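# Make the unanswerable White capture and stand the piece up

## Task

White is to move. Carry out the only capture that Black has no way to recapture, then set the taken piece standing upright on the table (off the board). Pawns advance a single square: White's go toward rank 5, Black's toward rank 1. Square names are printed along the board's edge. When finished, every square not involved in the capture must hold exactly what it held originally. All pieces left on the board must be upright and lie wholly within their squares, and this must hold without the robot touching or supporting anything.

## Robot and tools

ROBOT AND FRAME. There are two arms, left_arm and right_arm. Each has six joints in this order: waist, shoulder, elbow, forearm roll, wrist pitch, wrist roll, plus a two-finger gripper. All reported poses share one scene frame: origin on the table surface midway between the arms, +z up, +x pointing out across the table, left_arm on the +y side. The arm names do not refer to sides of any image. Reported hand positions can be somewhat wrong, especially when an arm is stretched far.

GRIPPER GEOMETRY. The fingers point along the gripper's +z axis and close along its y axis. end_effector_position is the spot between the pads when shut. Fingertips extend about 33 mm past that point when closed and 9 mm when fully open; closing pushes the tips roughly 24 mm farther from the arm, so keep that clearance above the table or board.

execute_actions. Argument "actions" is a list holding zero or one item. Empty list: just report the current state. An item with "rows" (1 to 15 rows) and optional "steps" (1 to 15, default 15) is a motion; each step lasts 1/30 s, row k is used on step k, and the final row repeats if steps exceed rows. An item with only "steps" (up to 300) is a wait that returns when that many steps have elapsed since the previous result, counting your reply time. Optional "pictures" (true/false) controls whether camera images come back. A refused call does nothing.

ROW LAYOUT. Every row has exactly 18 numbers, each between -1 and 1, even if one arm is idle: left_arm's six joint values, then its gripper position, force_limit, speed; then the same nine for right_arm.

JOINT VALUES are offsets, not poses. They are measured from the joint angles in the latest result that printed Joint positions (before any such result in the scene, and for later calls within one reply, from where the arm stands when the action begins). They are not added to the previous row. Scale: 1.0 equals 1.398 rad for waist and shoulder, 2.097 rad for elbow, 2.622 rad for forearm roll, wrist pitch and wrist roll. An all-zero row is not a pause; it pulls the arm back to the reference angles. Joint ranges: waist, shoulder, forearm roll, wrist pitch, wrist roll -6.283 to 6.283 rad; elbow -2.792 to 2.792 rad. A target more than 0.010 rad outside a range gets the call refused; targets beyond the true end (which may differ by up to 0.010 rad) are clipped, and "joint sent to its limit" may appear, possibly about an earlier action.

GRIPPER VALUES are absolute settings. position: +1 fully open (140 mm), about -0.8 pads touching, -1 keep closing until blocked. force_limit: about 14 N at -1, 60 N at 0, 107 N at +1. speed: about 30 mm/s at -1, 140 at 0, 250 at +1. To leave a gripper unchanged, resend its previous three numbers (0 is a real command). To grip, send position -1 and confirm object_status 2. While status is 2, a new force only applies with a changed position (e.g. -1 to -0.98).

MOTION LIMITS. Joint targets move at most 2.09 rad/s (waist, shoulder), 3.14 (elbow), 3.93 (wrist joints), with 0.3 s to accelerate; joints of one arm are synchronized. Each target stays within 0.456 rad (waist, shoulder), 0.683 (elbow), 0.854 (wrist joints) of the measured angle, and targets that would displace the gripper over 70 mm are scaled back, so large moves need several calls. Arms keep heading to the last target while you think, until motion settles or a step is HELD.

RESULT LINES. State line per arm: end_effector_position (m), end_effector_quat_wxyz, linear and angular velocity (m/s, rad/s). Joint positions and Joint velocities: one block per arm in joint order (rad, rad/s). object_status: 0 moving, 1 blocked while opening, 2 blocked while closing (holding), 3 reached target or pads met. position_measured: counts, 3 open to 230 closed, not linear. Flange force: external force on the gripper in N, noisy, includes held weight; "no reading" if unavailable. HELD marks steps whose row was not sent. "joint command not followed" means the clearance check altered joint targets. MOTOR HOT warns of heating; OVER-TEMPERATURE FAULT means brakes are on until cooled.

FAULTS. If a joint's contact torque hits its limit (waist 295, shoulder 295, elbow 139, forearm roll 39.1, wrist pitch 39.1, wrist roll 39.1 N m, held weight included) or an outside force reaches 144 N, that arm halts for 10 s, drops the rest of the call and yields to contact.

zoom_image. Arguments: "camera" (cam_left_wrist or cam_right_wrist) and "region" [x0, y0, x1, y1] in pixels of that camera's 672x504 image, origin top-left, at most 504 by 504. It returns an enlarged view of the latest image. Calibration (K, distortion, T_world_to_cam) is supplied per camera and may be slightly off.

finished_scene. Argument "scene": the number of the current scene. Replying with no tool call also ends everything.

AVOID: dropping pieces or knocking anything off the table, bumping neighbouring pieces, pressing hard on the board, arms colliding, and sending zeros to hold still. Expect occasional brief pulls on a held part, so grip firmly.

Each tool is called in YAML: its name, and indented under it one key for each argument.

## Session

I'll start by looking at the current state.

execute_actions:
  actions: []

Scene clock: 0.00 s of 4400.00 s.
left_arm: end_effector_position=(+0.2354, +0.8144, +0.2346) position_measured=3 object_status=3 end_effector_quat_wxyz=(+0.577, +0.230, +0.770, +0.146) end_effector_velocity=(+0.000, -0.000, -0.000) end_effector_angular_velocity=(-0.001, -0.001, -0.000) | right_arm: end_effector_position=(+0.5538, -0.0123, +0.3716) position_measured=3 object_status=3 end_effector_quat_wxyz=(+0.177, +0.893, -0.399, +0.110) end_effector_velocity=(+0.001, -0.001, +0.000) end_effector_angular_velocity=(+0.000, -0.001, -0.002)
Joint positions: left_arm=[ 2.1    0.08   2.394 -1.067  1.581  1.507] | right_arm=[ 1.015  0.618  0.921 -0.292  1.909  3.332]
Joint velocities: left_arm=[ 0.     0.001  0.    -0.     0.001  0.   ] | right_arm=[-0.001 -0.    -0.    -0.    -0.     0.001]
Flange force (N, the push that the arm receives, along the gripper's own x y z axes): no reading

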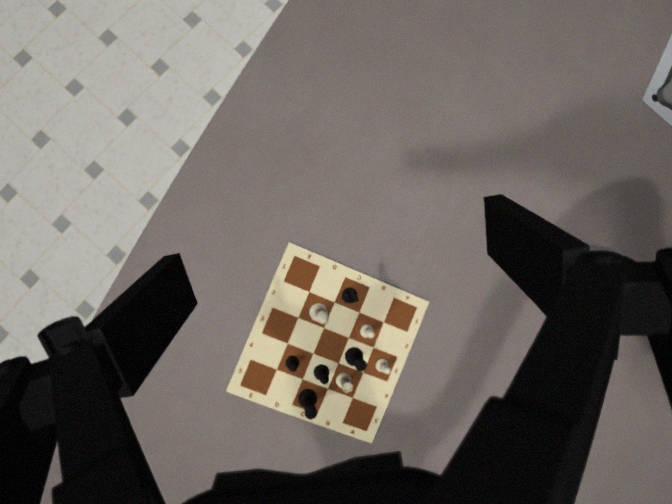

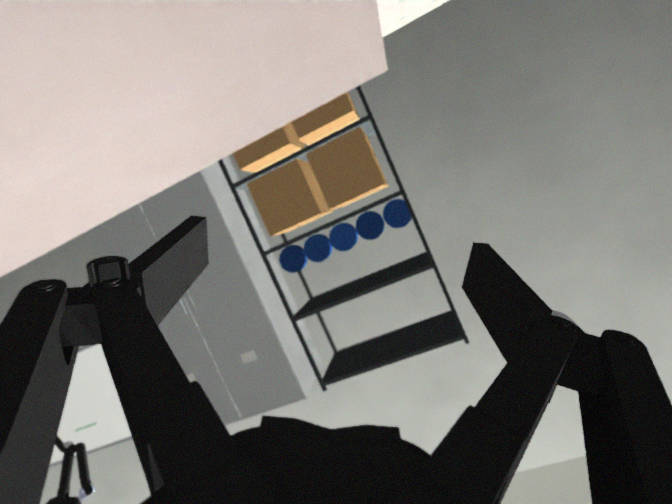

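zoom_image:
  camera: "cam_right_wrist"
  region: [210, 230, 440, 450]

zoom_image:
  camera: "cam_left_wrist"
  region: [210, 230, 440, 450]

Region (210, 230, 440, 450) of cam_right_wrist's 672x504 image, scaled by 2.191, with more detail than that image has; it fills the top 482 rows of this view, and the rest is white.

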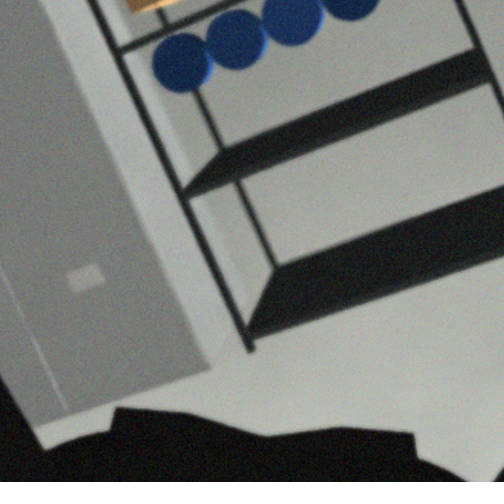

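Region (210, 230, 440, 450) of cam_left_wrist's 672x504 image, scaled by 2.191, with more detail than that image has; it fills the top 482 rows of this view, and the rest is white.

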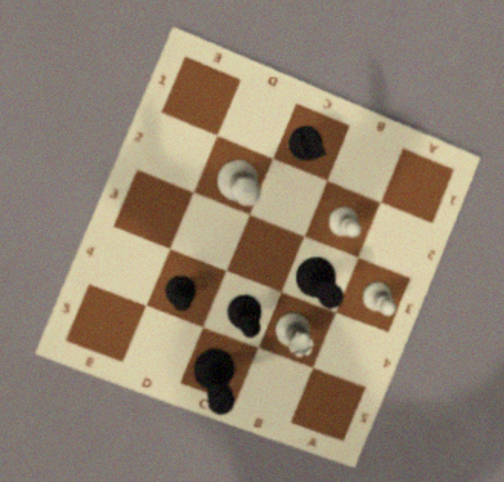

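zoom_image:
  camera: "cam_left_wrist"
  region: [280, 280, 410, 420]

Region (280, 280, 410, 420) of cam_left_wrist's 672x504 image, scaled by 3.600, with more detail than that image has; it fills the left 468 columns of this view, and the rest is white.

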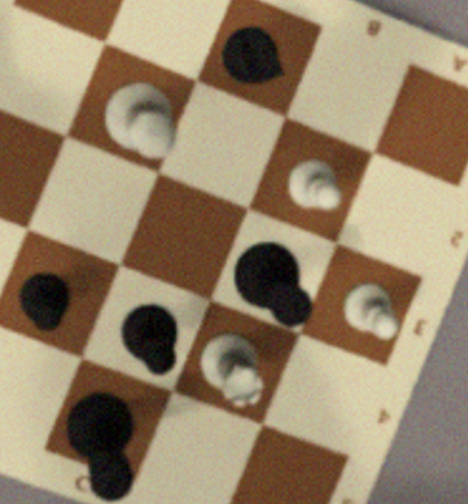

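execute_actions:
  actions:
    - {"rows": [[0,0,0,0,0,0,1,0,0, 0.0393,-0.2811,0.4669,0.1114,-0.8425,-0.6716,1,0,0]], "steps": 15}
  pictures: false

execute_actions:
  actions:
    - {"steps": 45}
  pictures: false

Scene clock: 104.57 s of 4400.00 s.
left_arm: end_effector_position=(+0.2354, +0.8144, +0.2346) position_measured=3 object_status=3 end_effector_quat_wxyz=(+0.577, +0.230, +0.770, +0.146) end_effector_velocity=(-0.000, -0.000, -0.000) end_effector_angular_velocity=(+0.001, +0.000, -0.001) | right_arm: end_effector_position=(+0.4739, +0.0201, +0.2508) position_measured=3 object_status=3 end_effector_quat_wxyz=(-0.020, +0.997, +0.001, +0.072) end_effector_velocity=(-0.127, +0.124, -0.317) end_effector_angular_velocity=(+0.949, -0.430, +2.254)
Joint positions: left_arm=[ 2.1    0.08   2.394 -1.067  1.581  1.507] | right_arm=[ 1.049  0.371  1.472 -0.108  1.19   2.613]
Joint velocities: left_arm=[0.    0.    0.    0.001 0.    0.001] | right_arm=[ 0.06  -0.433  1.264  0.32  -2.084 -2.086]
Flange force (N, the push that the arm receives, along the gripper's own x y z axes): left_arm=[-4.9 -0.7 -9.9] | right_arm=[-5.1 5.9 -2.0]
Steps of this call (steps 1 to 90: nothing new was sent; then 101.07 s passed at rest; steps 91 to 105: all 15 steps of this action). Readings (joint positions | what the end effector reports):
91: left_arm=[2.100 0.080 2.394 -1.067 1.581 1.507] | right_arm=[1.015 0.618 0.922 -0.292 1.909 3.332] | left_arm position_measured=3 object_status=3 | right_arm position_measured=3 object_status=3
92: left_arm=[2.100 0.080 2.394 -1.067 1.581 1.507] | right_arm=[1.015 0.616 0.926 -0.290 1.904 3.327] | left_arm position_measured=3 object_status=3 | right_arm position_measured=3 object_status=3
94: left_arm=[2.100 0.080 2.394 -1.067 1.581 1.507] | right_arm=[1.018 0.592 0.968 -0.272 1.851 3.274] | left_arm position_measured=3 object_status=3 | right_arm position_measured=3 object_status=3
98: left_arm=[2.100 0.080 2.394 -1.067 1.581 1.507] | right_arm=[1.034 0.484 1.166 -0.192 1.603 3.026] | left_arm position_measured=3 object_status=3 | right_arm position_measured=3 object_status=3
105: the state above

Scene clock: 106.07 s of 4400.00 s.
left_arm: end_effector_position=(+0.2354, +0.8144, +0.2346) position_measured=3 object_status=3 end_effector_quat_wxyz=(+0.577, +0.230, +0.770, +0.146) end_effector_velocity=(+0.000, +0.000, +0.000) end_effector_angular_velocity=(+0.003, +0.001, +0.000) | right_arm: end_effector_position=(+0.5011, +0.1621, +0.3785) position_measured=3 object_status=3 end_effector_quat_wxyz=(-0.302, +0.689, +0.389, +0.532) end_effector_velocity=(-0.002, +0.001, +0.000) end_effector_angular_velocity=(+0.001, +0.000, +0.002)
Joint positions: left_arm=[ 2.1    0.08   2.394 -1.067  1.581  1.507] | right_arm=[ 1.07   0.225  1.901  0.    -0.3    1.572]
Joint velocities: left_arm=[-0.    -0.001 -0.    -0.    -0.001  0.001] | right_arm=[ 0.002 -0.    -0.     0.    -0.     0.001]
Flange force (N, the push that the arm receives, along the gripper's own x y z axes): left_arm=[0.5 -1.5 -11.8] | right_arm=no reading
Steps of this call (steps 1 to 45: the robot went on to your last target). Readings (joint positions | what the end effector reports):
1: left_arm=[2.100 0.080 2.394 -1.067 1.581 1.507] | right_arm=[1.051 0.356 1.516 -0.097 1.114 2.537] | left_arm position_measured=3 object_status=3 | right_arm position_measured=3 object_status=3
2: left_arm=[2.100 0.080 2.394 -1.067 1.581 1.507] | right_arm=[1.054 0.340 1.563 -0.085 1.028 2.450] | left_arm position_measured=3 object_status=3 | right_arm position_measured=3 object_status=3
4: left_arm=[2.100 0.080 2.394 -1.067 1.581 1.507] | right_arm=[1.058 0.306 1.664 -0.060 0.815 2.237] | left_arm position_measured=3 object_status=3 | right_arm position_measured=3 object_status=3
8: left_arm=[2.100 0.080 2.394 -1.067 1.581 1.507] | right_arm=[1.065 0.259 1.802 -0.025 0.422 1.870] | left_arm position_measured=3 object_status=3 | right_arm position_measured=3 object_status=3
45: the state above
All arms were judged still, so your last target was given up. Only a new action makes them travel on or press farther. Fingers that are still opening or closing keep moving.

execute_actions:
  actions:
    - {"rows": [[0,0,0,0,0,0,1,0,0, 0,0,0.2694,0,-0.1869,0,1,0,0]], "steps": 15}
  pictures: false

execute_actions:
  actions:
    - {"steps": 25}

Scene clock: 114.30 s of 4400.00 s.
left_arm: end_effector_position=(+0.2354, +0.8144, +0.2346) position_measured=3 object_status=3 end_effector_quat_wxyz=(+0.577, +0.230, +0.770, +0.146) end_effector_velocity=(+0.000, -0.000, -0.000) end_effector_angular_velocity=(-0.001, +0.000, -0.001) | right_arm: end_effector_position=(+0.4343, +0.0508, +0.2224) position_measured=3 object_status=3 end_effector_quat_wxyz=(-0.293, +0.701, +0.396, +0.516) end_effector_velocity=(-0.179, -0.300, -0.305) end_effector_angular_velocity=(-0.090, +0.054, -0.001)
Joint positions: left_arm=[ 2.1    0.08   2.394 -1.067  1.581  1.507] | right_arm=[ 1.07   0.225  2.241  0.001 -0.595  1.572]
Joint velocities: left_arm=[-0.001  0.     0.     0.     0.    -0.001] | right_arm=[-0.    -0.     0.777  0.    -0.672  0.001]
Flange force (N, the push that the arm receives, along the gripper's own x y z axes): left_arm=[-8.4 -0.4 -7.8] | right_arm=[3.6 3.3 -5.7]
Steps of this call (steps 1 to 90: nothing new was sent; then 4.73 s passed at rest; steps 91 to 105: all 15 steps of this action). Readings (joint positions | what the end effector reports):
91: left_arm=[2.100 0.080 2.394 -1.067 1.581 1.507] | right_arm=[1.070 0.225 1.901 0.000 -0.300 1.572] | left_arm position_measured=3 object_status=3 | right_arm position_measured=3 object_status=3
92: left_arm=[2.100 0.080 2.394 -1.067 1.581 1.507] | right_arm=[1.070 0.225 1.905 0.001 -0.304 1.572] | left_arm position_measured=3 object_status=3 | right_arm position_measured=3 object_status=3
94: left_arm=[2.100 0.080 2.394 -1.067 1.581 1.507] | right_arm=[1.070 0.225 1.946 0.001 -0.340 1.572] | left_arm position_measured=3 object_status=3 | right_arm position_measured=3 object_status=3
98: left_arm=[2.100 0.080 2.394 -1.067 1.581 1.507] | right_arm=[1.070 0.225 2.057 0.001 -0.436 1.572] | left_arm position_measured=3 object_status=3 | right_arm position_measured=3 object_status=3
105: the state above

Scene clock: 115.13 s of 4400.00 s.
left_arm: end_effector_position=(+0.2354, +0.8144, +0.2346) position_measured=3 object_status=3 end_effector_quat_wxyz=(+0.577, +0.230, +0.770, +0.146) end_effector_velocity=(-0.000, -0.000, -0.000) end_effector_angular_velocity=(+0.000, +0.001, +0.001) | right_arm: end_effector_position=(+0.3783, -0.0426, +0.1460) position_measured=3 object_status=3 end_effector_quat_wxyz=(-0.287, +0.708, +0.400, +0.506) end_effector_velocity=(-0.001, +0.001, +0.000) end_effector_angular_velocity=(+0.001, +0.000, +0.001)
Joint positions: left_arm=[ 2.1    0.08   2.394 -1.067  1.581  1.507] | right_arm=[ 1.07   0.225  2.466  0.    -0.79   1.572]
Joint velocities: left_arm=[ 0.001 -0.001  0.     0.    -0.    -0.   ] | right_arm=[ 0.001  0.    -0.     0.001 -0.     0.   ]
Flange force (N, the push that the arm receives, along the gripper's own x y z axes): left_arm=[0.1 -0.4 -10.1] | right_arm=[2.2 0.8 -2.5]
Steps of this call (steps 1 to 25: the robot went on to your last target). Readings (joint positions | what the end effector reports):
1: left_arm=[2.100 0.080 2.394 -1.067 1.581 1.507] | right_arm=[1.070 0.225 2.268 0.001 -0.618 1.572] | left_arm position_measured=3 object_status=3 | right_arm position_measured=3 object_status=3
2: left_arm=[2.100 0.080 2.394 -1.067 1.581 1.507] | right_arm=[1.070 0.225 2.294 0.001 -0.641 1.572] | left_arm position_measured=3 object_status=3 | right_arm position_measured=3 object_status=3
4: left_arm=[2.100 0.080 2.394 -1.067 1.581 1.507] | right_arm=[1.070 0.225 2.347 0.000 -0.687 1.572] | left_arm position_measured=3 object_status=3 | right_arm position_measured=3 object_status=3
8: left_arm=[2.100 0.080 2.394 -1.067 1.581 1.507] | right_arm=[1.070 0.225 2.444 0.000 -0.771 1.572] | left_arm position_measured=3 object_status=3 | right_arm position_measured=3 object_status=3
25: the state above
camera_calibration (this result's frames):
cam_left_wrist: T_world_to_cam=[[0.197052, 0.889138, 0.413042, -0.860718], [-0.154137, -0.387966, 0.908694, 0.138006], [0.9682, -0.242725, 0.0605997, 0.137674], [0, 0, 0, 1]] pos_world=[0.0575819, 0.852256, 0.221764]
cam_right_wrist: T_world_to_cam=[[0.819193, -0.543671, -0.182605, -0.311789], [-0.476128, -0.467194, -0.745004, 0.270001], [0.319725, 0.697246, -0.641579, 0.171505], [0, 0, 0, 1]] pos_world=[0.329136, -0.162949, 0.254252]

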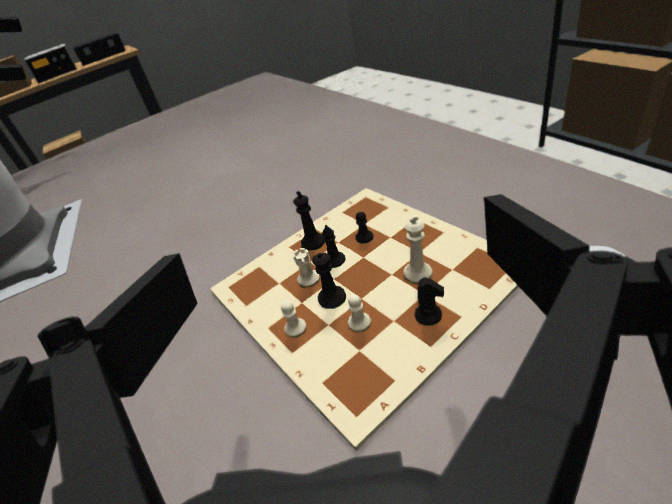

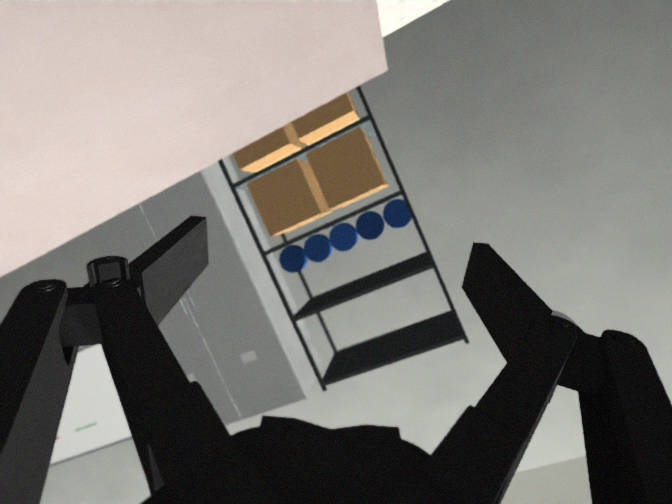

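The first picture is the one that changed when the right arm moved, so the two camera labels are swapped. I'll zoom in on the board.

zoom_image:
  camera: "cam_left_wrist"
  region: [260, 180, 470, 350]

Region (260, 180, 470, 350) of cam_left_wrist's 672x504 image, scaled by 2.400, with more detail than that image has; it fills the top 408 rows of this view, and the rest is white.

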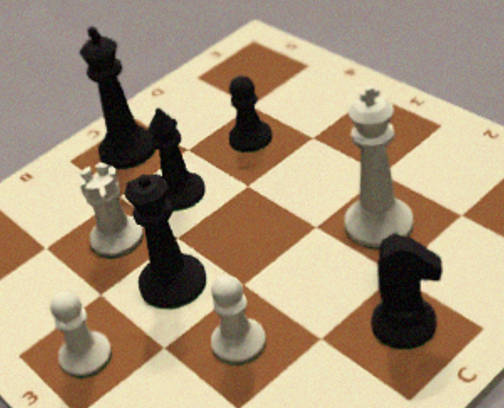

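zoom_image:
  camera: "cam_left_wrist"
  region: [310, 260, 520, 460]

Region (310, 260, 520, 460) of cam_left_wrist's 672x504 image, scaled by 2.400, with more detail than that image has; it fills the top 480 rows of this view, and the rest is white.

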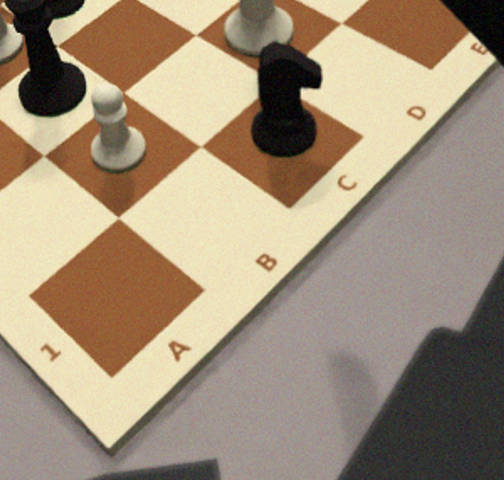

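execute_actions:
  actions:
    - {"rows": [[0,0,0,0,0,0,1,0,0, -0.0447,0,-0.4559,0,0.35,0,1,0,0]], "steps": 15}
  pictures: false

Scene clock: 161.30 s of 4400.00 s.
left_arm: end_effector_position=(+0.2354, +0.8144, +0.2346) position_measured=3 object_status=3 end_effector_quat_wxyz=(+0.577, +0.230, +0.770, +0.146) end_effector_velocity=(+0.000, +0.001, +0.001) end_effector_angular_velocity=(+0.001, -0.002, +0.003) | right_arm: end_effector_position=(+0.4805, +0.0823, +0.2549) position_measured=3 object_status=3 end_effector_quat_wxyz=(-0.273, +0.722, +0.395, +0.498) end_effector_velocity=(+0.200, +0.239, +0.344) end_effector_angular_velocity=(+0.082, -0.052, -0.047)
Joint positions: left_arm=[ 2.1    0.08   2.394 -1.067  1.581  1.507] | right_arm=[ 1.042  0.225  2.103  0.    -0.394  1.572]
Joint velocities: left_arm=[ 0.     0.    -0.    -0.003  0.    -0.   ] | right_arm=[-0.047  0.    -0.772 -0.     0.675  0.001]
Flange force (N, the push that the arm receives, along the gripper's own x y z axes): left_arm=[-2.8 -2.2 -10.0] | right_arm=[1.5 7.4 -3.1]
Steps of this call (steps 1 to 15: the robot went on to your last target; steps 16 to 90: nothing new was sent; then 42.67 s passed at rest; steps 91 to 105: all 15 steps of this action). Readings (joint positions | what the end effector reports):
91: left_arm=[2.100 0.080 2.394 -1.067 1.581 1.507] | right_arm=[1.070 0.225 2.466 0.000 -0.790 1.572] | left_arm position_measured=3 object_status=3 | right_arm position_measured=3 object_status=3
92: left_arm=[2.100 0.080 2.394 -1.067 1.581 1.507] | right_arm=[1.069 0.225 2.462 0.000 -0.785 1.572] | left_arm position_measured=3 object_status=3 | right_arm position_measured=3 object_status=3
94: left_arm=[2.100 0.080 2.394 -1.067 1.581 1.507] | right_arm=[1.066 0.225 2.420 0.000 -0.733 1.572] | left_arm position_measured=3 object_status=3 | right_arm position_measured=3 object_status=3
98: left_arm=[2.100 0.080 2.394 -1.067 1.581 1.507] | right_arm=[1.055 0.225 2.293 0.000 -0.579 1.572] | left_arm position_measured=3 object_status=3 | right_arm position_measured=3 object_status=3
105: the state above

execute_actions:
  actions:
    - {"rows": [[0,0,0,0,0,0,1,0,0, -0.0247,0.1294,-0.2828,0,0.6177,-0.2738,1,0,0]], "steps": 15}
  pictures: false

execute_actions:
  actions:
    - {"steps": 30}

Scene clock: 167.23 s of 4400.00 s.
left_arm: end_effector_position=(+0.2354, +0.8144, +0.2346) position_measured=3 object_status=3 end_effector_quat_wxyz=(+0.577, +0.230, +0.770, +0.146) end_effector_velocity=(-0.000, +0.000, +0.000) end_effector_angular_velocity=(+0.001, -0.000, +0.001) | right_arm: end_effector_position=(+0.5628, +0.1491, +0.3664) position_measured=3 object_status=3 end_effector_quat_wxyz=(-0.118, +0.745, +0.557, +0.348) end_effector_velocity=(-0.132, -0.189, -0.416) end_effector_angular_velocity=(-1.314, +0.340, +0.500)
Joint positions: left_arm=[ 2.1    0.08   2.394 -1.067  1.581  1.507] | right_arm=[1.007 0.305 1.509 0.    0.576 1.255]
Joint velocities: left_arm=[ 0.    -0.001  0.    -0.001 -0.    -0.   ] | right_arm=[ 0.002  0.173 -0.    -0.     1.103 -0.681]
Flange force (N, the push that the arm receives, along the gripper's own x y z axes): left_arm=[-5.3 -2.9 -12.6] | right_arm=[-2.5 0.4 -1.9]
Steps of this call (steps 1 to 45: the robot went on to your last target; steps 46 to 110: nothing new was sent; then 1.77 s passed at rest; steps 111 to 125: all 15 steps of this action). Readings (joint positions | what the end effector reports):
111: left_arm=[2.100 0.080 2.394 -1.067 1.581 1.507] | right_arm=[1.007 0.225 1.509 0.000 0.128 1.572] | left_arm position_measured=3 object_status=3 | right_arm position_measured=3 object_status=3
112: left_arm=[2.100 0.080 2.394 -1.067 1.581 1.507] | right_arm=[1.007 0.226 1.509 0.000 0.133 1.567] | left_arm position_measured=3 object_status=3 | right_arm position_measured=3 object_status=3
114: left_arm=[2.100 0.080 2.394 -1.067 1.581 1.507] | right_arm=[1.007 0.236 1.509 0.000 0.185 1.523] | left_arm position_measured=3 object_status=3 | right_arm position_measured=3 object_status=3
118: left_arm=[2.100 0.080 2.394 -1.067 1.581 1.507] | right_arm=[1.007 0.264 1.509 0.000 0.323 1.416] | left_arm position_measured=3 object_status=3 | right_arm position_measured=3 object_status=3
125: the state above

Scene clock: 168.23 s of 4400.00 s.
left_arm: end_effector_position=(+0.2354, +0.8144, +0.2346) position_measured=3 object_status=3 end_effector_quat_wxyz=(+0.577, +0.230, +0.770, +0.146) end_effector_velocity=(+0.000, -0.000, +0.000) end_effector_angular_velocity=(-0.001, -0.002, -0.000) | right_arm: end_effector_position=(+0.4577, -0.0025, +0.2007) position_measured=3 object_status=3 end_effector_quat_wxyz=(-0.000, +0.666, +0.746, +0.000) end_effector_velocity=(-0.001, -0.000, -0.001) end_effector_angular_velocity=(-0.001, +0.001, -0.001)
Joint positions: left_arm=[ 2.1    0.08   2.394 -1.067  1.581  1.507] | right_arm=[1.008 0.406 1.51  0.    1.226 0.854]
Joint velocities: left_arm=[-0.     0.     0.    -0.001  0.001  0.   ] | right_arm=[ 0.     0.001  0.002  0.    -0.     0.001]
Flange force (N, the push that the arm receives, along the gripper's own x y z axes): left_arm=[-4.5 -1.7 -11.1] | right_arm=[-5.8 -3.3 -1.7]
Steps of this call (steps 1 to 30: the robot went on to your last target). Readings (joint positions | what the end effector reports):
1: left_arm=[2.100 0.080 2.394 -1.067 1.581 1.507] | right_arm=[1.007 0.310 1.509 0.000 0.614 1.232] | left_arm position_measured=3 object_status=3 | right_arm position_measured=3 object_status=3
2: left_arm=[2.100 0.080 2.394 -1.067 1.581 1.507] | right_arm=[1.007 0.316 1.509 0.000 0.652 1.208] | left_arm position_measured=3 object_status=3 | right_arm position_measured=3 object_status=3
4: left_arm=[2.100 0.080 2.394 -1.067 1.581 1.507] | right_arm=[1.007 0.328 1.509 0.000 0.729 1.161] | left_arm position_measured=3 object_status=3 | right_arm position_measured=3 object_status=3
8: left_arm=[2.100 0.080 2.394 -1.067 1.581 1.507] | right_arm=[1.008 0.353 1.509 0.000 0.887 1.063] | left_arm position_measured=3 object_status=3 | right_arm position_measured=3 object_status=3
30: the state above
camera_calibration (this result's frames):
cam_left_wrist: T_world_to_cam=[[0.197052, 0.889138, 0.413042, -0.860718], [-0.154137, -0.387966, 0.908694, 0.138006], [0.9682, -0.242725, 0.0605997, 0.137674], [0, 0, 0, 1]] pos_world=[0.0575819, 0.852256, 0.221764]
cam_right_wrist: T_world_to_cam=[[0.997195, -0.0728408, -0.0171997, -0.45863], [-0.0613876, -0.927483, 0.368791, -0.0472548], [-0.0428155, -0.366701, -0.929353, 0.374255], [0, 0, 0, 1]] pos_world=[0.470467, 0.0600046, 0.357354]

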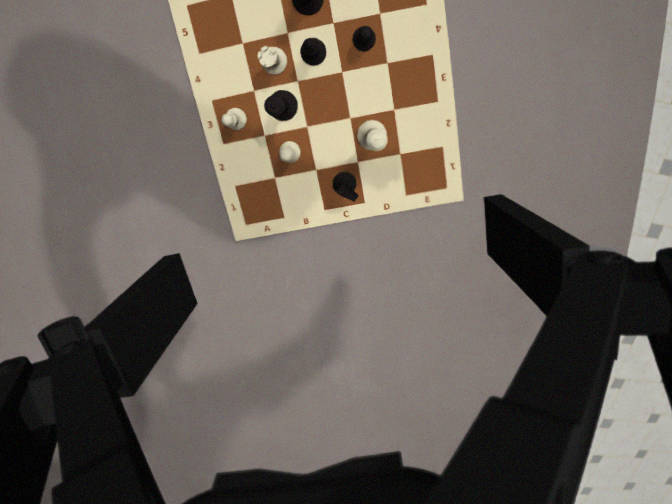

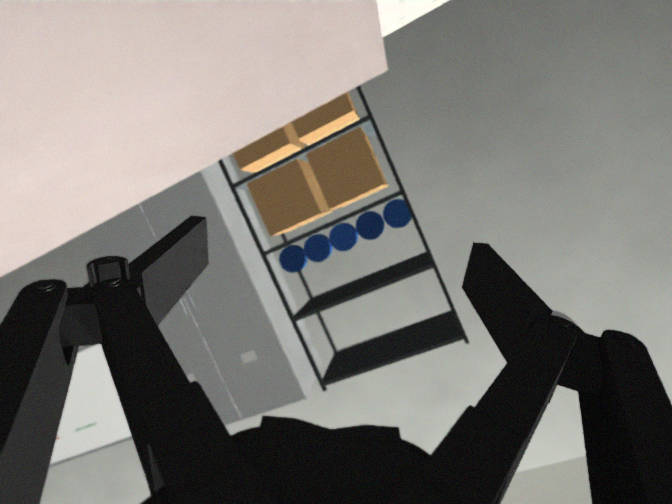

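zoom_image:
  camera: "cam_left_wrist"
  region: [260, 90, 470, 250]

Region (260, 90, 470, 250) of cam_left_wrist's 672x504 image, scaled by 2.400, with more detail than that image has; it fills the top 384 rows of this view, and the rest is white.

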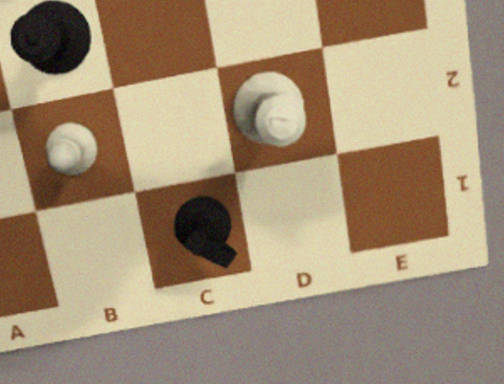

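zoom_image:
  camera: "cam_left_wrist"
  region: [310, 155, 380, 215]

Region (310, 155, 380, 215) of cam_left_wrist's 672x504 image, scaled by 7.200, with more detail than that image has; it fills the top 432 rows of this view, and the rest is white.

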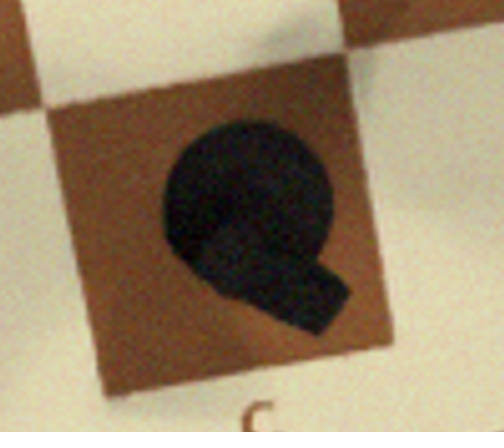

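execute_actions:
  actions:
    - {"rows": [[0,0,0,0,0,0,1,0,0, -0.0053,0,0,0,0,-0.3055,-0.45,0,1],[0,0,0,0,0,0,1,0,0, -0.0053,0,0,0,0,-0.3055,-0.45,0,1],[0,0,0,0,0,0,1,0,0, -0.0053,0,0,0,0,-0.3055,-0.45,0,1],[0,0,0,0,0,0,1,0,0, -0.0053,0,0,0,0,-0.3055,-0.45,0,1],[0,0,0,0,0,0,1,0,0, -0.0053,0,0,0,0,-0.3055,-0.45,0,1],[0,0,0,0,0,0,1,0,0, -0.0053,0,0,0,0,-0.3055,-0.45,0,1],[0,0,0,0,0,0,1,0,0, -0.0053,0,0,0,0,-0.3055,-0.45,0,1],[0,0,0,0,0,0,1,0,0, -0.0053,0,0,0,0,-0.3055,-0.45,0,1],[0,0,0,0,0,0,1,0,0, -0.0053,0,0,0,0,-0.3055,-0.45,0,1],[0,0,0,0,0,0,1,0,0, -0.0053,0,0,0,0,-0.3055,-0.45,0,1],[0,0,0,0,0,0,1,0,0, -0.0053,0.0450,0.0483,0,-0.0628,-0.3055,-0.45,0,1]], "steps": 15}
  pictures: false

execute_actions:
  actions:
    - {"steps": 20}

Scene clock: 228.43 s of 4400.00 s.
left_arm: end_effector_position=(+0.2354, +0.8144, +0.2346) position_measured=3 object_status=3 end_effector_quat_wxyz=(+0.577, +0.230, +0.770, +0.146) end_effector_velocity=(-0.000, -0.000, +0.000) end_effector_angular_velocity=(+0.002, +0.002, -0.000) | right_arm: end_effector_position=(+0.4628, -0.0047, +0.1600) position_measured=181 object_status=0 end_effector_quat_wxyz=(-0.000, +0.331, +0.944, -0.000) end_effector_velocity=(-0.015, -0.027, -0.637) end_effector_angular_velocity=(-0.042, +0.030, +0.454)
Joint positions: left_arm=[ 2.1    0.08   2.394 -1.067  1.581  1.507] | right_arm=[1.001 0.432 1.549 0.    1.161 0.065]
Joint velocities: left_arm=[ 0.001 -0.002 -0.     0.001 -0.     0.   ] | right_arm=[-0.004  0.39   0.654  0.    -0.992 -0.459]
Flange force (N, the push that the arm receives, along the gripper's own x y z axes): left_arm=[-5.9 -2.4 -11.8] | right_arm=[-2.6 -5.4 0.9]
Steps of this call (steps 1 to 15: the robot went on to your last target; steps 16 to 90: nothing new was sent; then 56.70 s passed at rest; steps 91 to 105: all 15 steps of this action). Readings (joint positions | what the end effector reports):
91: left_arm=[2.100 0.080 2.394 -1.067 1.581 1.507] | right_arm=[1.008 0.406 1.510 0.000 1.226 0.854] | left_arm position_measured=3 object_status=3 | right_arm position_measured=3 object_status=0
92: left_arm=[2.100 0.080 2.394 -1.067 1.581 1.507] | right_arm=[1.008 0.406 1.510 0.000 1.226 0.848] | left_arm position_measured=3 object_status=3 | right_arm position_measured=7 object_status=0
94: left_arm=[2.100 0.080 2.394 -1.067 1.581 1.507] | right_arm=[1.007 0.406 1.510 0.000 1.226 0.796] | left_arm position_measured=3 object_status=3 | right_arm position_measured=34 object_status=0
98: left_arm=[2.100 0.080 2.394 -1.067 1.581 1.507] | right_arm=[1.005 0.406 1.510 0.000 1.226 0.518] | left_arm position_measured=3 object_status=3 | right_arm position_measured=88 object_status=0
105: the state above

Scene clock: 229.10 s of 4400.00 s.
left_arm: end_effector_position=(+0.2354, +0.8144, +0.2346) position_measured=3 object_status=3 end_effector_quat_wxyz=(+0.577, +0.230, +0.770, +0.146) end_effector_velocity=(+0.000, -0.000, +0.000) end_effector_angular_velocity=(+0.001, +0.001, -0.002) | right_arm: end_effector_position=(+0.4612, -0.0076, +0.1007) position_measured=186 object_status=3 end_effector_quat_wxyz=(-0.000, +0.325, +0.946, +0.000) end_effector_velocity=(+0.001, +0.000, -0.000) end_effector_angular_velocity=(+0.001, -0.001, -0.000)
Joint positions: left_arm=[ 2.1    0.08   2.394 -1.067  1.581  1.507] | right_arm=[1.    0.469 1.611 0.    1.061 0.053]
Joint velocities: left_arm=[-0.001 -0.001 -0.     0.001  0.     0.   ] | right_arm=[-0.001  0.001 -0.    -0.    -0.001 -0.001]
Flange force (N, the push that the arm receives, along the gripper's own x y z axes): left_arm=[-3.9 -2.2 -6.9] | right_arm=[-2.1 -6.0 -2.5]
Steps of this call (steps 1 to 20: the robot went on to your last target). Readings (joint positions | what the end effector reports):
1: left_arm=[2.100 0.080 2.394 -1.067 1.581 1.507] | right_arm=[1.001 0.444 1.570 0.000 1.130 0.057] | left_arm position_measured=3 object_status=3 | right_arm position_measured=186 object_status=0
2: left_arm=[2.100 0.080 2.394 -1.067 1.581 1.507] | right_arm=[1.001 0.454 1.585 0.000 1.104 0.058] | left_arm position_measured=3 object_status=3 | right_arm position_measured=186 object_status=0
4: left_arm=[2.100 0.080 2.394 -1.067 1.581 1.507] | right_arm=[1.000 0.466 1.605 0.000 1.071 0.058] | left_arm position_measured=3 object_status=3 | right_arm position_measured=186 object_status=0
8: left_arm=[2.100 0.080 2.394 -1.067 1.581 1.507] | right_arm=[1.000 0.469 1.610 0.000 1.062 0.053] | left_arm position_measured=3 object_status=3 | right_arm position_measured=186 object_status=3
20: the state above
camera_calibration (this result's frames):
cam_left_wrist: T_world_to_cam=[[0.197052, 0.889138, 0.413042, -0.860718], [-0.154137, -0.387966, 0.908694, 0.138006], [0.9682, -0.242725, 0.0605997, 0.137674], [0, 0, 0, 1]] pos_world=[0.0575819, 0.852256, 0.221764]
cam_right_wrist: T_world_to_cam=[[0.751389, 0.659658, -0.0162709, -0.345291], [0.61773, -0.694534, 0.368825, -0.326311], [0.231998, -0.287182, -0.929356, 0.153501], [0, 0, 0, 1]] pos_world=[0.425408, 0.0452232, 0.25739]

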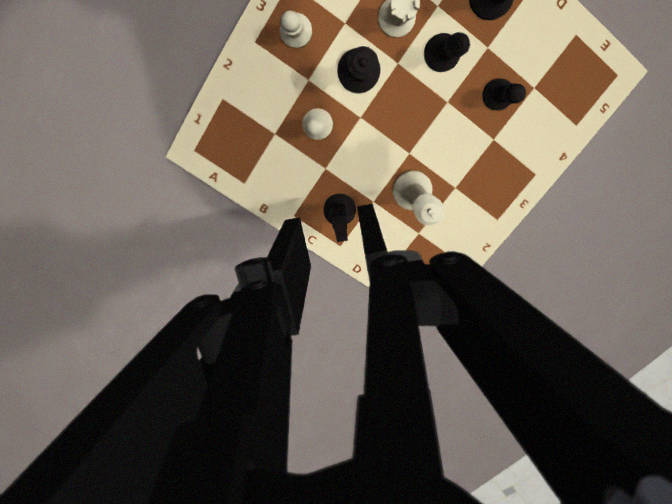

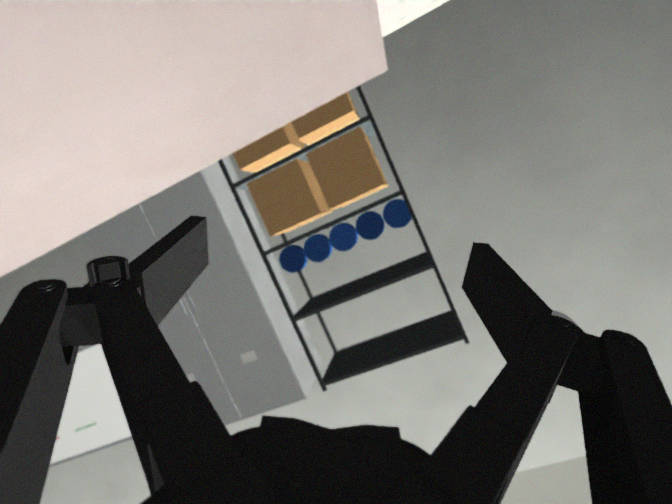

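zoom_image:
  camera: "cam_left_wrist"
  region: [230, 150, 470, 340]

Region (230, 150, 470, 340) of cam_left_wrist's 672x504 image, scaled by 2.100, with more detail than that image has; it fills the top 399 rows of this view, and the rest is white.

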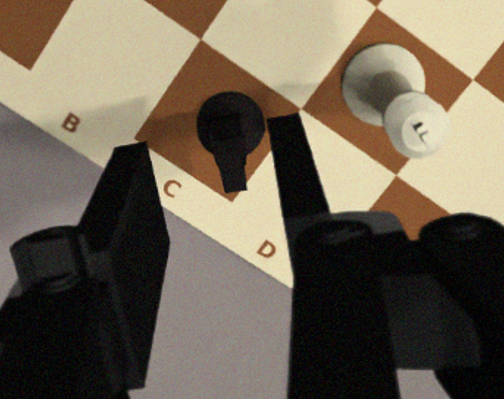

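execute_actions:
  actions:
    - {"rows": [[0,0,0,0,0,0,1,0,0, -0.0010,0.0015,0.0008,0,-0.0014,-0.0015,-0.45,0,1],[0,0,0,0,0,0,1,0,0, -0.0020,0.0040,0.0021,0,-0.0038,-0.0015,-0.45,0,1],[0,0,0,0,0,0,1,0,0, -0.00283,0.0070,0.0036,0,-0.0067,-0.0015,-0.45,0,1],[0,0,0,0,0,0,1,0,0, -0.00283,0.0101,0.0052,0,-0.0096,-0.0015,-0.45,0,1],[0,0,0,0,0,0,1,0,0, -0.00283,0.0131,0.0068,0,-0.0125,-0.0015,-0.45,0,1],[0,0,0,0,0,0,1,0,0, -0.00283,0.0162,0.0084,0,-0.0153,-0.0015,-0.45,0,1],[0,0,0,0,0,0,1,0,0, -0.00283,0.0192,0.0100,0,-0.0182,-0.0015,-0.45,0,1],[0,0,0,0,0,0,1,0,0, -0.00283,0.0223,0.0116,0,-0.0211,-0.0015,-0.45,0,1],[0,0,0,0,0,0,1,0,0, -0.00283,0.0250,0.0130,0,-0.0237,-0.0015,-0.45,0,1],[0,0,0,0,0,0,1,0,0, -0.00283,0.0275,0.0143,0,-0.0261,-0.0015,-0.45,0,1],[0,0,0,0,0,0,1,0,0, -0.00283,0.0293,0.0152,0,-0.0278,-0.0015,-0.45,0,1],[0,0,0,0,0,0,1,0,0, -0.00283,0.03053,0.01585,0,-0.02896,-0.0015,-0.45,0,1]], "steps": 15}
  pictures: false

execute_actions:
  actions:
    - {"steps": 12}

Scene clock: 261.50 s of 4400.00 s.
left_arm: end_effector_position=(+0.2354, +0.8144, +0.2346) position_measured=3 object_status=3 end_effector_quat_wxyz=(+0.577, +0.230, +0.770, +0.146) end_effector_velocity=(-0.000, +0.000, +0.000) end_effector_angular_velocity=(+0.000, -0.001, +0.001) | right_arm: end_effector_position=(+0.4644, -0.0083, +0.0530) position_measured=186 object_status=3 end_effector_quat_wxyz=(-0.000, +0.325, +0.946, +0.000) end_effector_velocity=(+0.001, +0.002, -0.018) end_effector_angular_velocity=(+0.005, -0.004, +0.000)
Joint positions: left_arm=[ 2.1    0.08   2.394 -1.067  1.581  1.507] | right_arm=[0.997 0.511 1.643 0.    0.987 0.049]
Joint velocities: left_arm=[ 0.001  0.    -0.    -0.001  0.001  0.   ] | right_arm=[ 0.     0.017  0.012  0.    -0.035 -0.   ]
Flange force (N, the push that the arm receives, along the gripper's own x y z axes): left_arm=[-8.1 -0.2 -8.2] | right_arm=[-1.8 -6.7 -5.2]
Steps of this call (steps 1 to 15: the robot went on to your last target; steps 16 to 90: nothing new was sent; then 28.90 s passed at rest; steps 91 to 105: all 15 steps of this action). Readings (joint positions | what the end effector reports):
91: left_arm=[2.100 0.080 2.394 -1.067 1.581 1.507] | right_arm=[1.000 0.469 1.611 0.000 1.061 0.053] | left_arm position_measured=3 object_status=3 | right_arm position_measured=186 object_status=3
92: left_arm=[2.100 0.080 2.394 -1.067 1.581 1.507] | right_arm=[1.000 0.469 1.611 0.000 1.060 0.052] | left_arm position_measured=3 object_status=3 | right_arm position_measured=186 object_status=3
94: left_arm=[2.100 0.080 2.394 -1.067 1.581 1.507] | right_arm=[0.998 0.474 1.615 0.000 1.052 0.050] | left_arm position_measured=3 object_status=3 | right_arm position_measured=186 object_status=3
98: left_arm=[2.100 0.080 2.394 -1.067 1.581 1.507] | right_arm=[0.997 0.489 1.627 0.000 1.025 0.049] | left_arm position_measured=3 object_status=3 | right_arm position_measured=186 object_status=3
105: the state above

Scene clock: 261.90 s of 4400.00 s.
left_arm: end_effector_position=(+0.2354, +0.8144, +0.2346) position_measured=3 object_status=3 end_effector_quat_wxyz=(+0.577, +0.230, +0.770, +0.146) end_effector_velocity=(-0.000, +0.000, +0.000) end_effector_angular_velocity=(+0.002, +0.001, +0.001) | right_arm: end_effector_position=(+0.4645, -0.0082, +0.0520) position_measured=186 object_status=3 end_effector_quat_wxyz=(-0.000, +0.325, +0.946, +0.001) end_effector_velocity=(+0.001, -0.000, -0.000) end_effector_angular_velocity=(+0.000, +0.000, -0.001)
Joint positions: left_arm=[ 2.1    0.08   2.394 -1.067  1.581  1.507] | right_arm=[0.997 0.512 1.644 0.    0.985 0.049]
Joint velocities: left_arm=[ 0.    -0.001 -0.    -0.    -0.001  0.   ] | right_arm=[-0.002  0.    -0.001  0.     0.    -0.001]
Flange force (N, the push that the arm receives, along the gripper's own x y z axes): left_arm=[-8.3 -2.3 -8.7] | right_arm=[-2.6 -4.7 -3.6]
Steps of this call (steps 1 to 12: the robot went on to your last target). Readings (joint positions | what the end effector reports):
1: left_arm=[2.100 0.080 2.394 -1.067 1.581 1.507] | right_arm=[0.997 0.511 1.644 0.000 0.986 0.049] | left_arm position_measured=3 object_status=3 | right_arm position_measured=186 object_status=3
2: left_arm=[2.100 0.080 2.394 -1.067 1.581 1.507] | right_arm=[0.997 0.511 1.644 0.000 0.986 0.049] | left_arm position_measured=3 object_status=3 | right_arm position_measured=186 object_status=3
4: left_arm=[2.100 0.080 2.394 -1.067 1.581 1.507] | right_arm=[0.997 0.511 1.644 0.000 0.985 0.049] | left_arm position_measured=3 object_status=3 | right_arm position_measured=186 object_status=3
8: left_arm=[2.100 0.080 2.394 -1.067 1.581 1.507] | right_arm=[0.997 0.512 1.644 0.000 0.985 0.049] | left_arm position_measured=3 object_status=3 | right_arm position_measured=186 object_status=3
12: the state above
camera_calibration (this result's frames):
cam_right_wrist: T_world_to_cam=[[0.751443, 0.659598, -0.0162631, -0.348209], [0.617676, -0.694591, 0.368809, -0.310773], [0.231969, -0.287184, -0.929363, 0.10733], [0, 0, 0, 1]] pos_world=[0.428719, 0.0446415, 0.208701]

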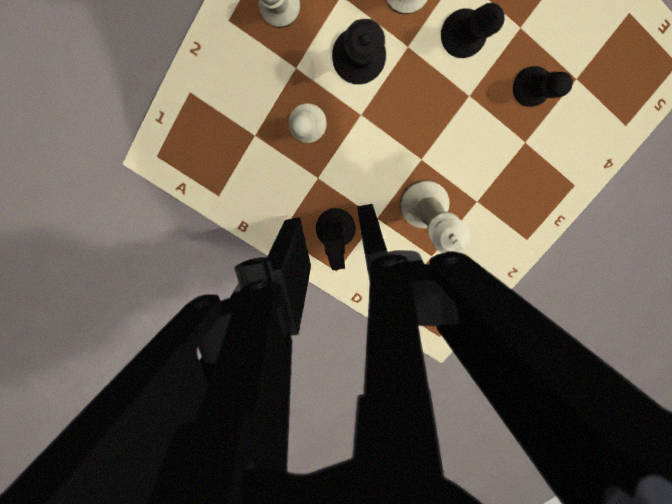

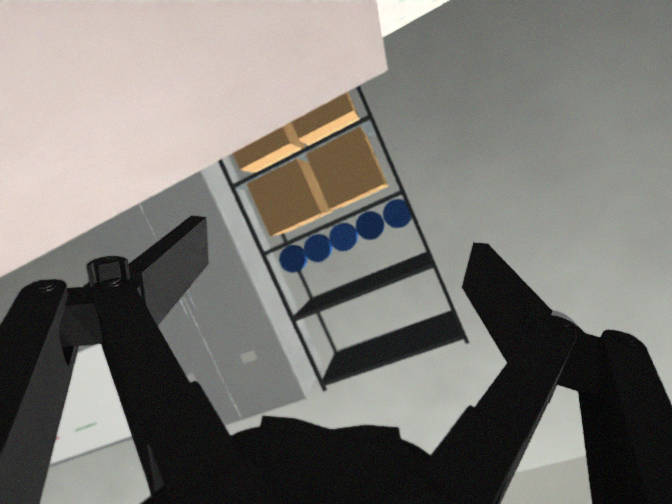

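zoom_image:
  camera: "cam_left_wrist"
  region: [260, 165, 480, 320]

Region (260, 165, 480, 320) of cam_left_wrist's 672x504 image, scaled by 2.291, with more detail than that image has; it fills the top 355 rows of this view, and the rest is white.

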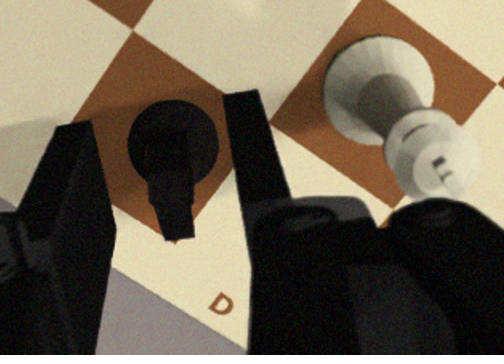

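execute_actions:
  actions:
    - {"rows": [[0,0,0,0,0,0,1,0,0, 0,0,0,0,0,0,-1,0.2,-0.6]], "steps": 15}
  pictures: false

execute_actions:
  actions:
    - {"steps": 10}

Scene clock: 274.43 s of 4400.00 s.
left_arm: end_effector_position=(+0.2354, +0.8144, +0.2346) position_measured=3 object_status=3 end_effector_quat_wxyz=(+0.577, +0.230, +0.770, +0.146) end_effector_velocity=(-0.000, +0.000, +0.000) end_effector_angular_velocity=(+0.000, -0.002, +0.001) | right_arm: end_effector_position=(+0.4645, -0.0082, +0.0520) position_measured=223 object_status=0 end_effector_quat_wxyz=(-0.000, +0.325, +0.946, +0.000) end_effector_velocity=(-0.000, +0.000, +0.000) end_effector_angular_velocity=(+0.000, -0.000, -0.000)
Joint positions: left_arm=[ 2.1    0.08   2.394 -1.067  1.581  1.507] | right_arm=[0.997 0.512 1.644 0.    0.985 0.049]
Joint velocities: left_arm=[ 0.     0.001 -0.    -0.002  0.001  0.001] | right_arm=[ 0.    -0.    -0.    -0.     0.     0.001]
Flange force (N, the push that the arm receives, along the gripper's own x y z axes): left_arm=[-6.9 -1.2 -10.3] | right_arm=[-1.0 -4.7 -6.5]
Steps of this call (steps 1 to 15: the robot went on to your last target; steps 16 to 90: nothing new was sent; then 9.03 s passed at rest; steps 91 to 105: all 15 steps of this action). Readings (joint positions | what the end effector reports):
91: left_arm=[2.100 0.080 2.394 -1.067 1.581 1.507] | right_arm=[0.997 0.512 1.644 0.000 0.985 0.049] | left_arm position_measured=3 object_status=3 | right_arm position_measured=186 object_status=0
92: left_arm=[2.100 0.080 2.394 -1.067 1.581 1.507] | right_arm=[0.997 0.512 1.644 0.000 0.985 0.049] | left_arm position_measured=3 object_status=3 | right_arm position_measured=187 object_status=0
94: left_arm=[2.100 0.080 2.394 -1.067 1.581 1.507] | right_arm=[0.997 0.512 1.644 0.000 0.985 0.049] | left_arm position_measured=3 object_status=3 | right_arm position_measured=195 object_status=0
98: left_arm=[2.100 0.080 2.394 -1.067 1.581 1.507] | right_arm=[0.997 0.512 1.644 0.000 0.985 0.049] | left_arm position_measured=3 object_status=3 | right_arm position_measured=211 object_status=0
105: the state above

Scene clock: 274.77 s of 4400.00 s.
left_arm: end_effector_position=(+0.2354, +0.8144, +0.2346) position_measured=3 object_status=3 end_effector_quat_wxyz=(+0.577, +0.230, +0.770, +0.146) end_effector_velocity=(-0.001, +0.000, -0.000) end_effector_angular_velocity=(-0.002, +0.000, +0.002) | right_arm: end_effector_position=(+0.4645, -0.0082, +0.0520) position_measured=223 object_status=2 end_effector_quat_wxyz=(-0.000, +0.325, +0.946, +0.000) end_effector_velocity=(-0.000, -0.000, -0.000) end_effector_angular_velocity=(-0.001, +0.001, +0.002)
Joint positions: left_arm=[ 2.1    0.08   2.394 -1.067  1.581  1.507] | right_arm=[0.997 0.512 1.644 0.    0.985 0.049]
Joint velocities: left_arm=[ 0.001  0.001  0.     0.    -0.    -0.001] | right_arm=[ 0.     0.     0.001 -0.    -0.    -0.002]
Flange force (N, the push that the arm receives, along the gripper's own x y z axes): left_arm=[-4.5 -0.5 -10.1] | right_arm=[-1.6 -4.0 -5.3]
Steps of this call (steps 1 to 10: the robot went on to your last target). Readings (joint positions | what the end effector reports):
1: left_arm=[2.100 0.080 2.394 -1.067 1.581 1.507] | right_arm=[0.997 0.512 1.644 0.000 0.985 0.049] | left_arm position_measured=3 object_status=3 | right_arm position_measured=223 object_status=0
2: left_arm=[2.100 0.080 2.394 -1.067 1.581 1.507] | right_arm=[0.997 0.512 1.644 0.000 0.985 0.049] | left_arm position_measured=3 object_status=3 | right_arm position_measured=223 object_status=2
4: left_arm=[2.100 0.080 2.394 -1.067 1.581 1.507] | right_arm=[0.997 0.512 1.644 0.000 0.985 0.049] | left_arm position_measured=3 object_status=3 | right_arm position_measured=223 object_status=2
8: left_arm=[2.100 0.080 2.394 -1.067 1.581 1.507] | right_arm=[0.997 0.512 1.644 0.000 0.985 0.049] | left_arm position_measured=3 object_status=3 | right_arm position_measured=223 object_status=2
10: the state above
camera_calibration (this result's frames):
cam_left_wrist: T_world_to_cam=[[0.197052, 0.889138, 0.413042, -0.860718], [-0.154137, -0.387966, 0.908694, 0.138006], [0.9682, -0.242725, 0.0605998, 0.137674], [0, 0, 0, 1]] pos_world=[0.0575819, 0.852256, 0.221764]
cam_right_wrist: T_world_to_cam=[[0.751427, 0.659615, -0.0162716, -0.348199], [0.617686, -0.694563, 0.368846, -0.310786], [0.231995, -0.287212, -0.929348, 0.1073], [0, 0, 0, 1]] pos_world=[0.428721, 0.0446345, 0.208685]

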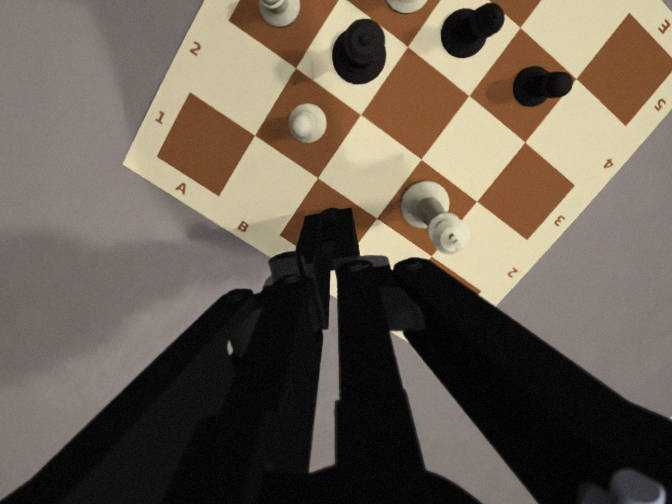

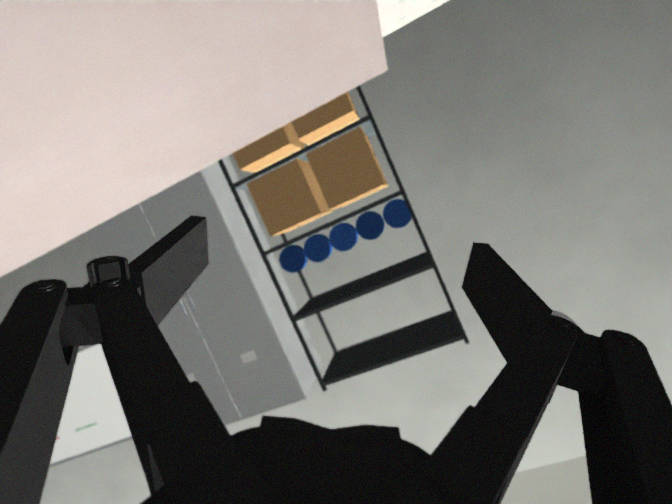

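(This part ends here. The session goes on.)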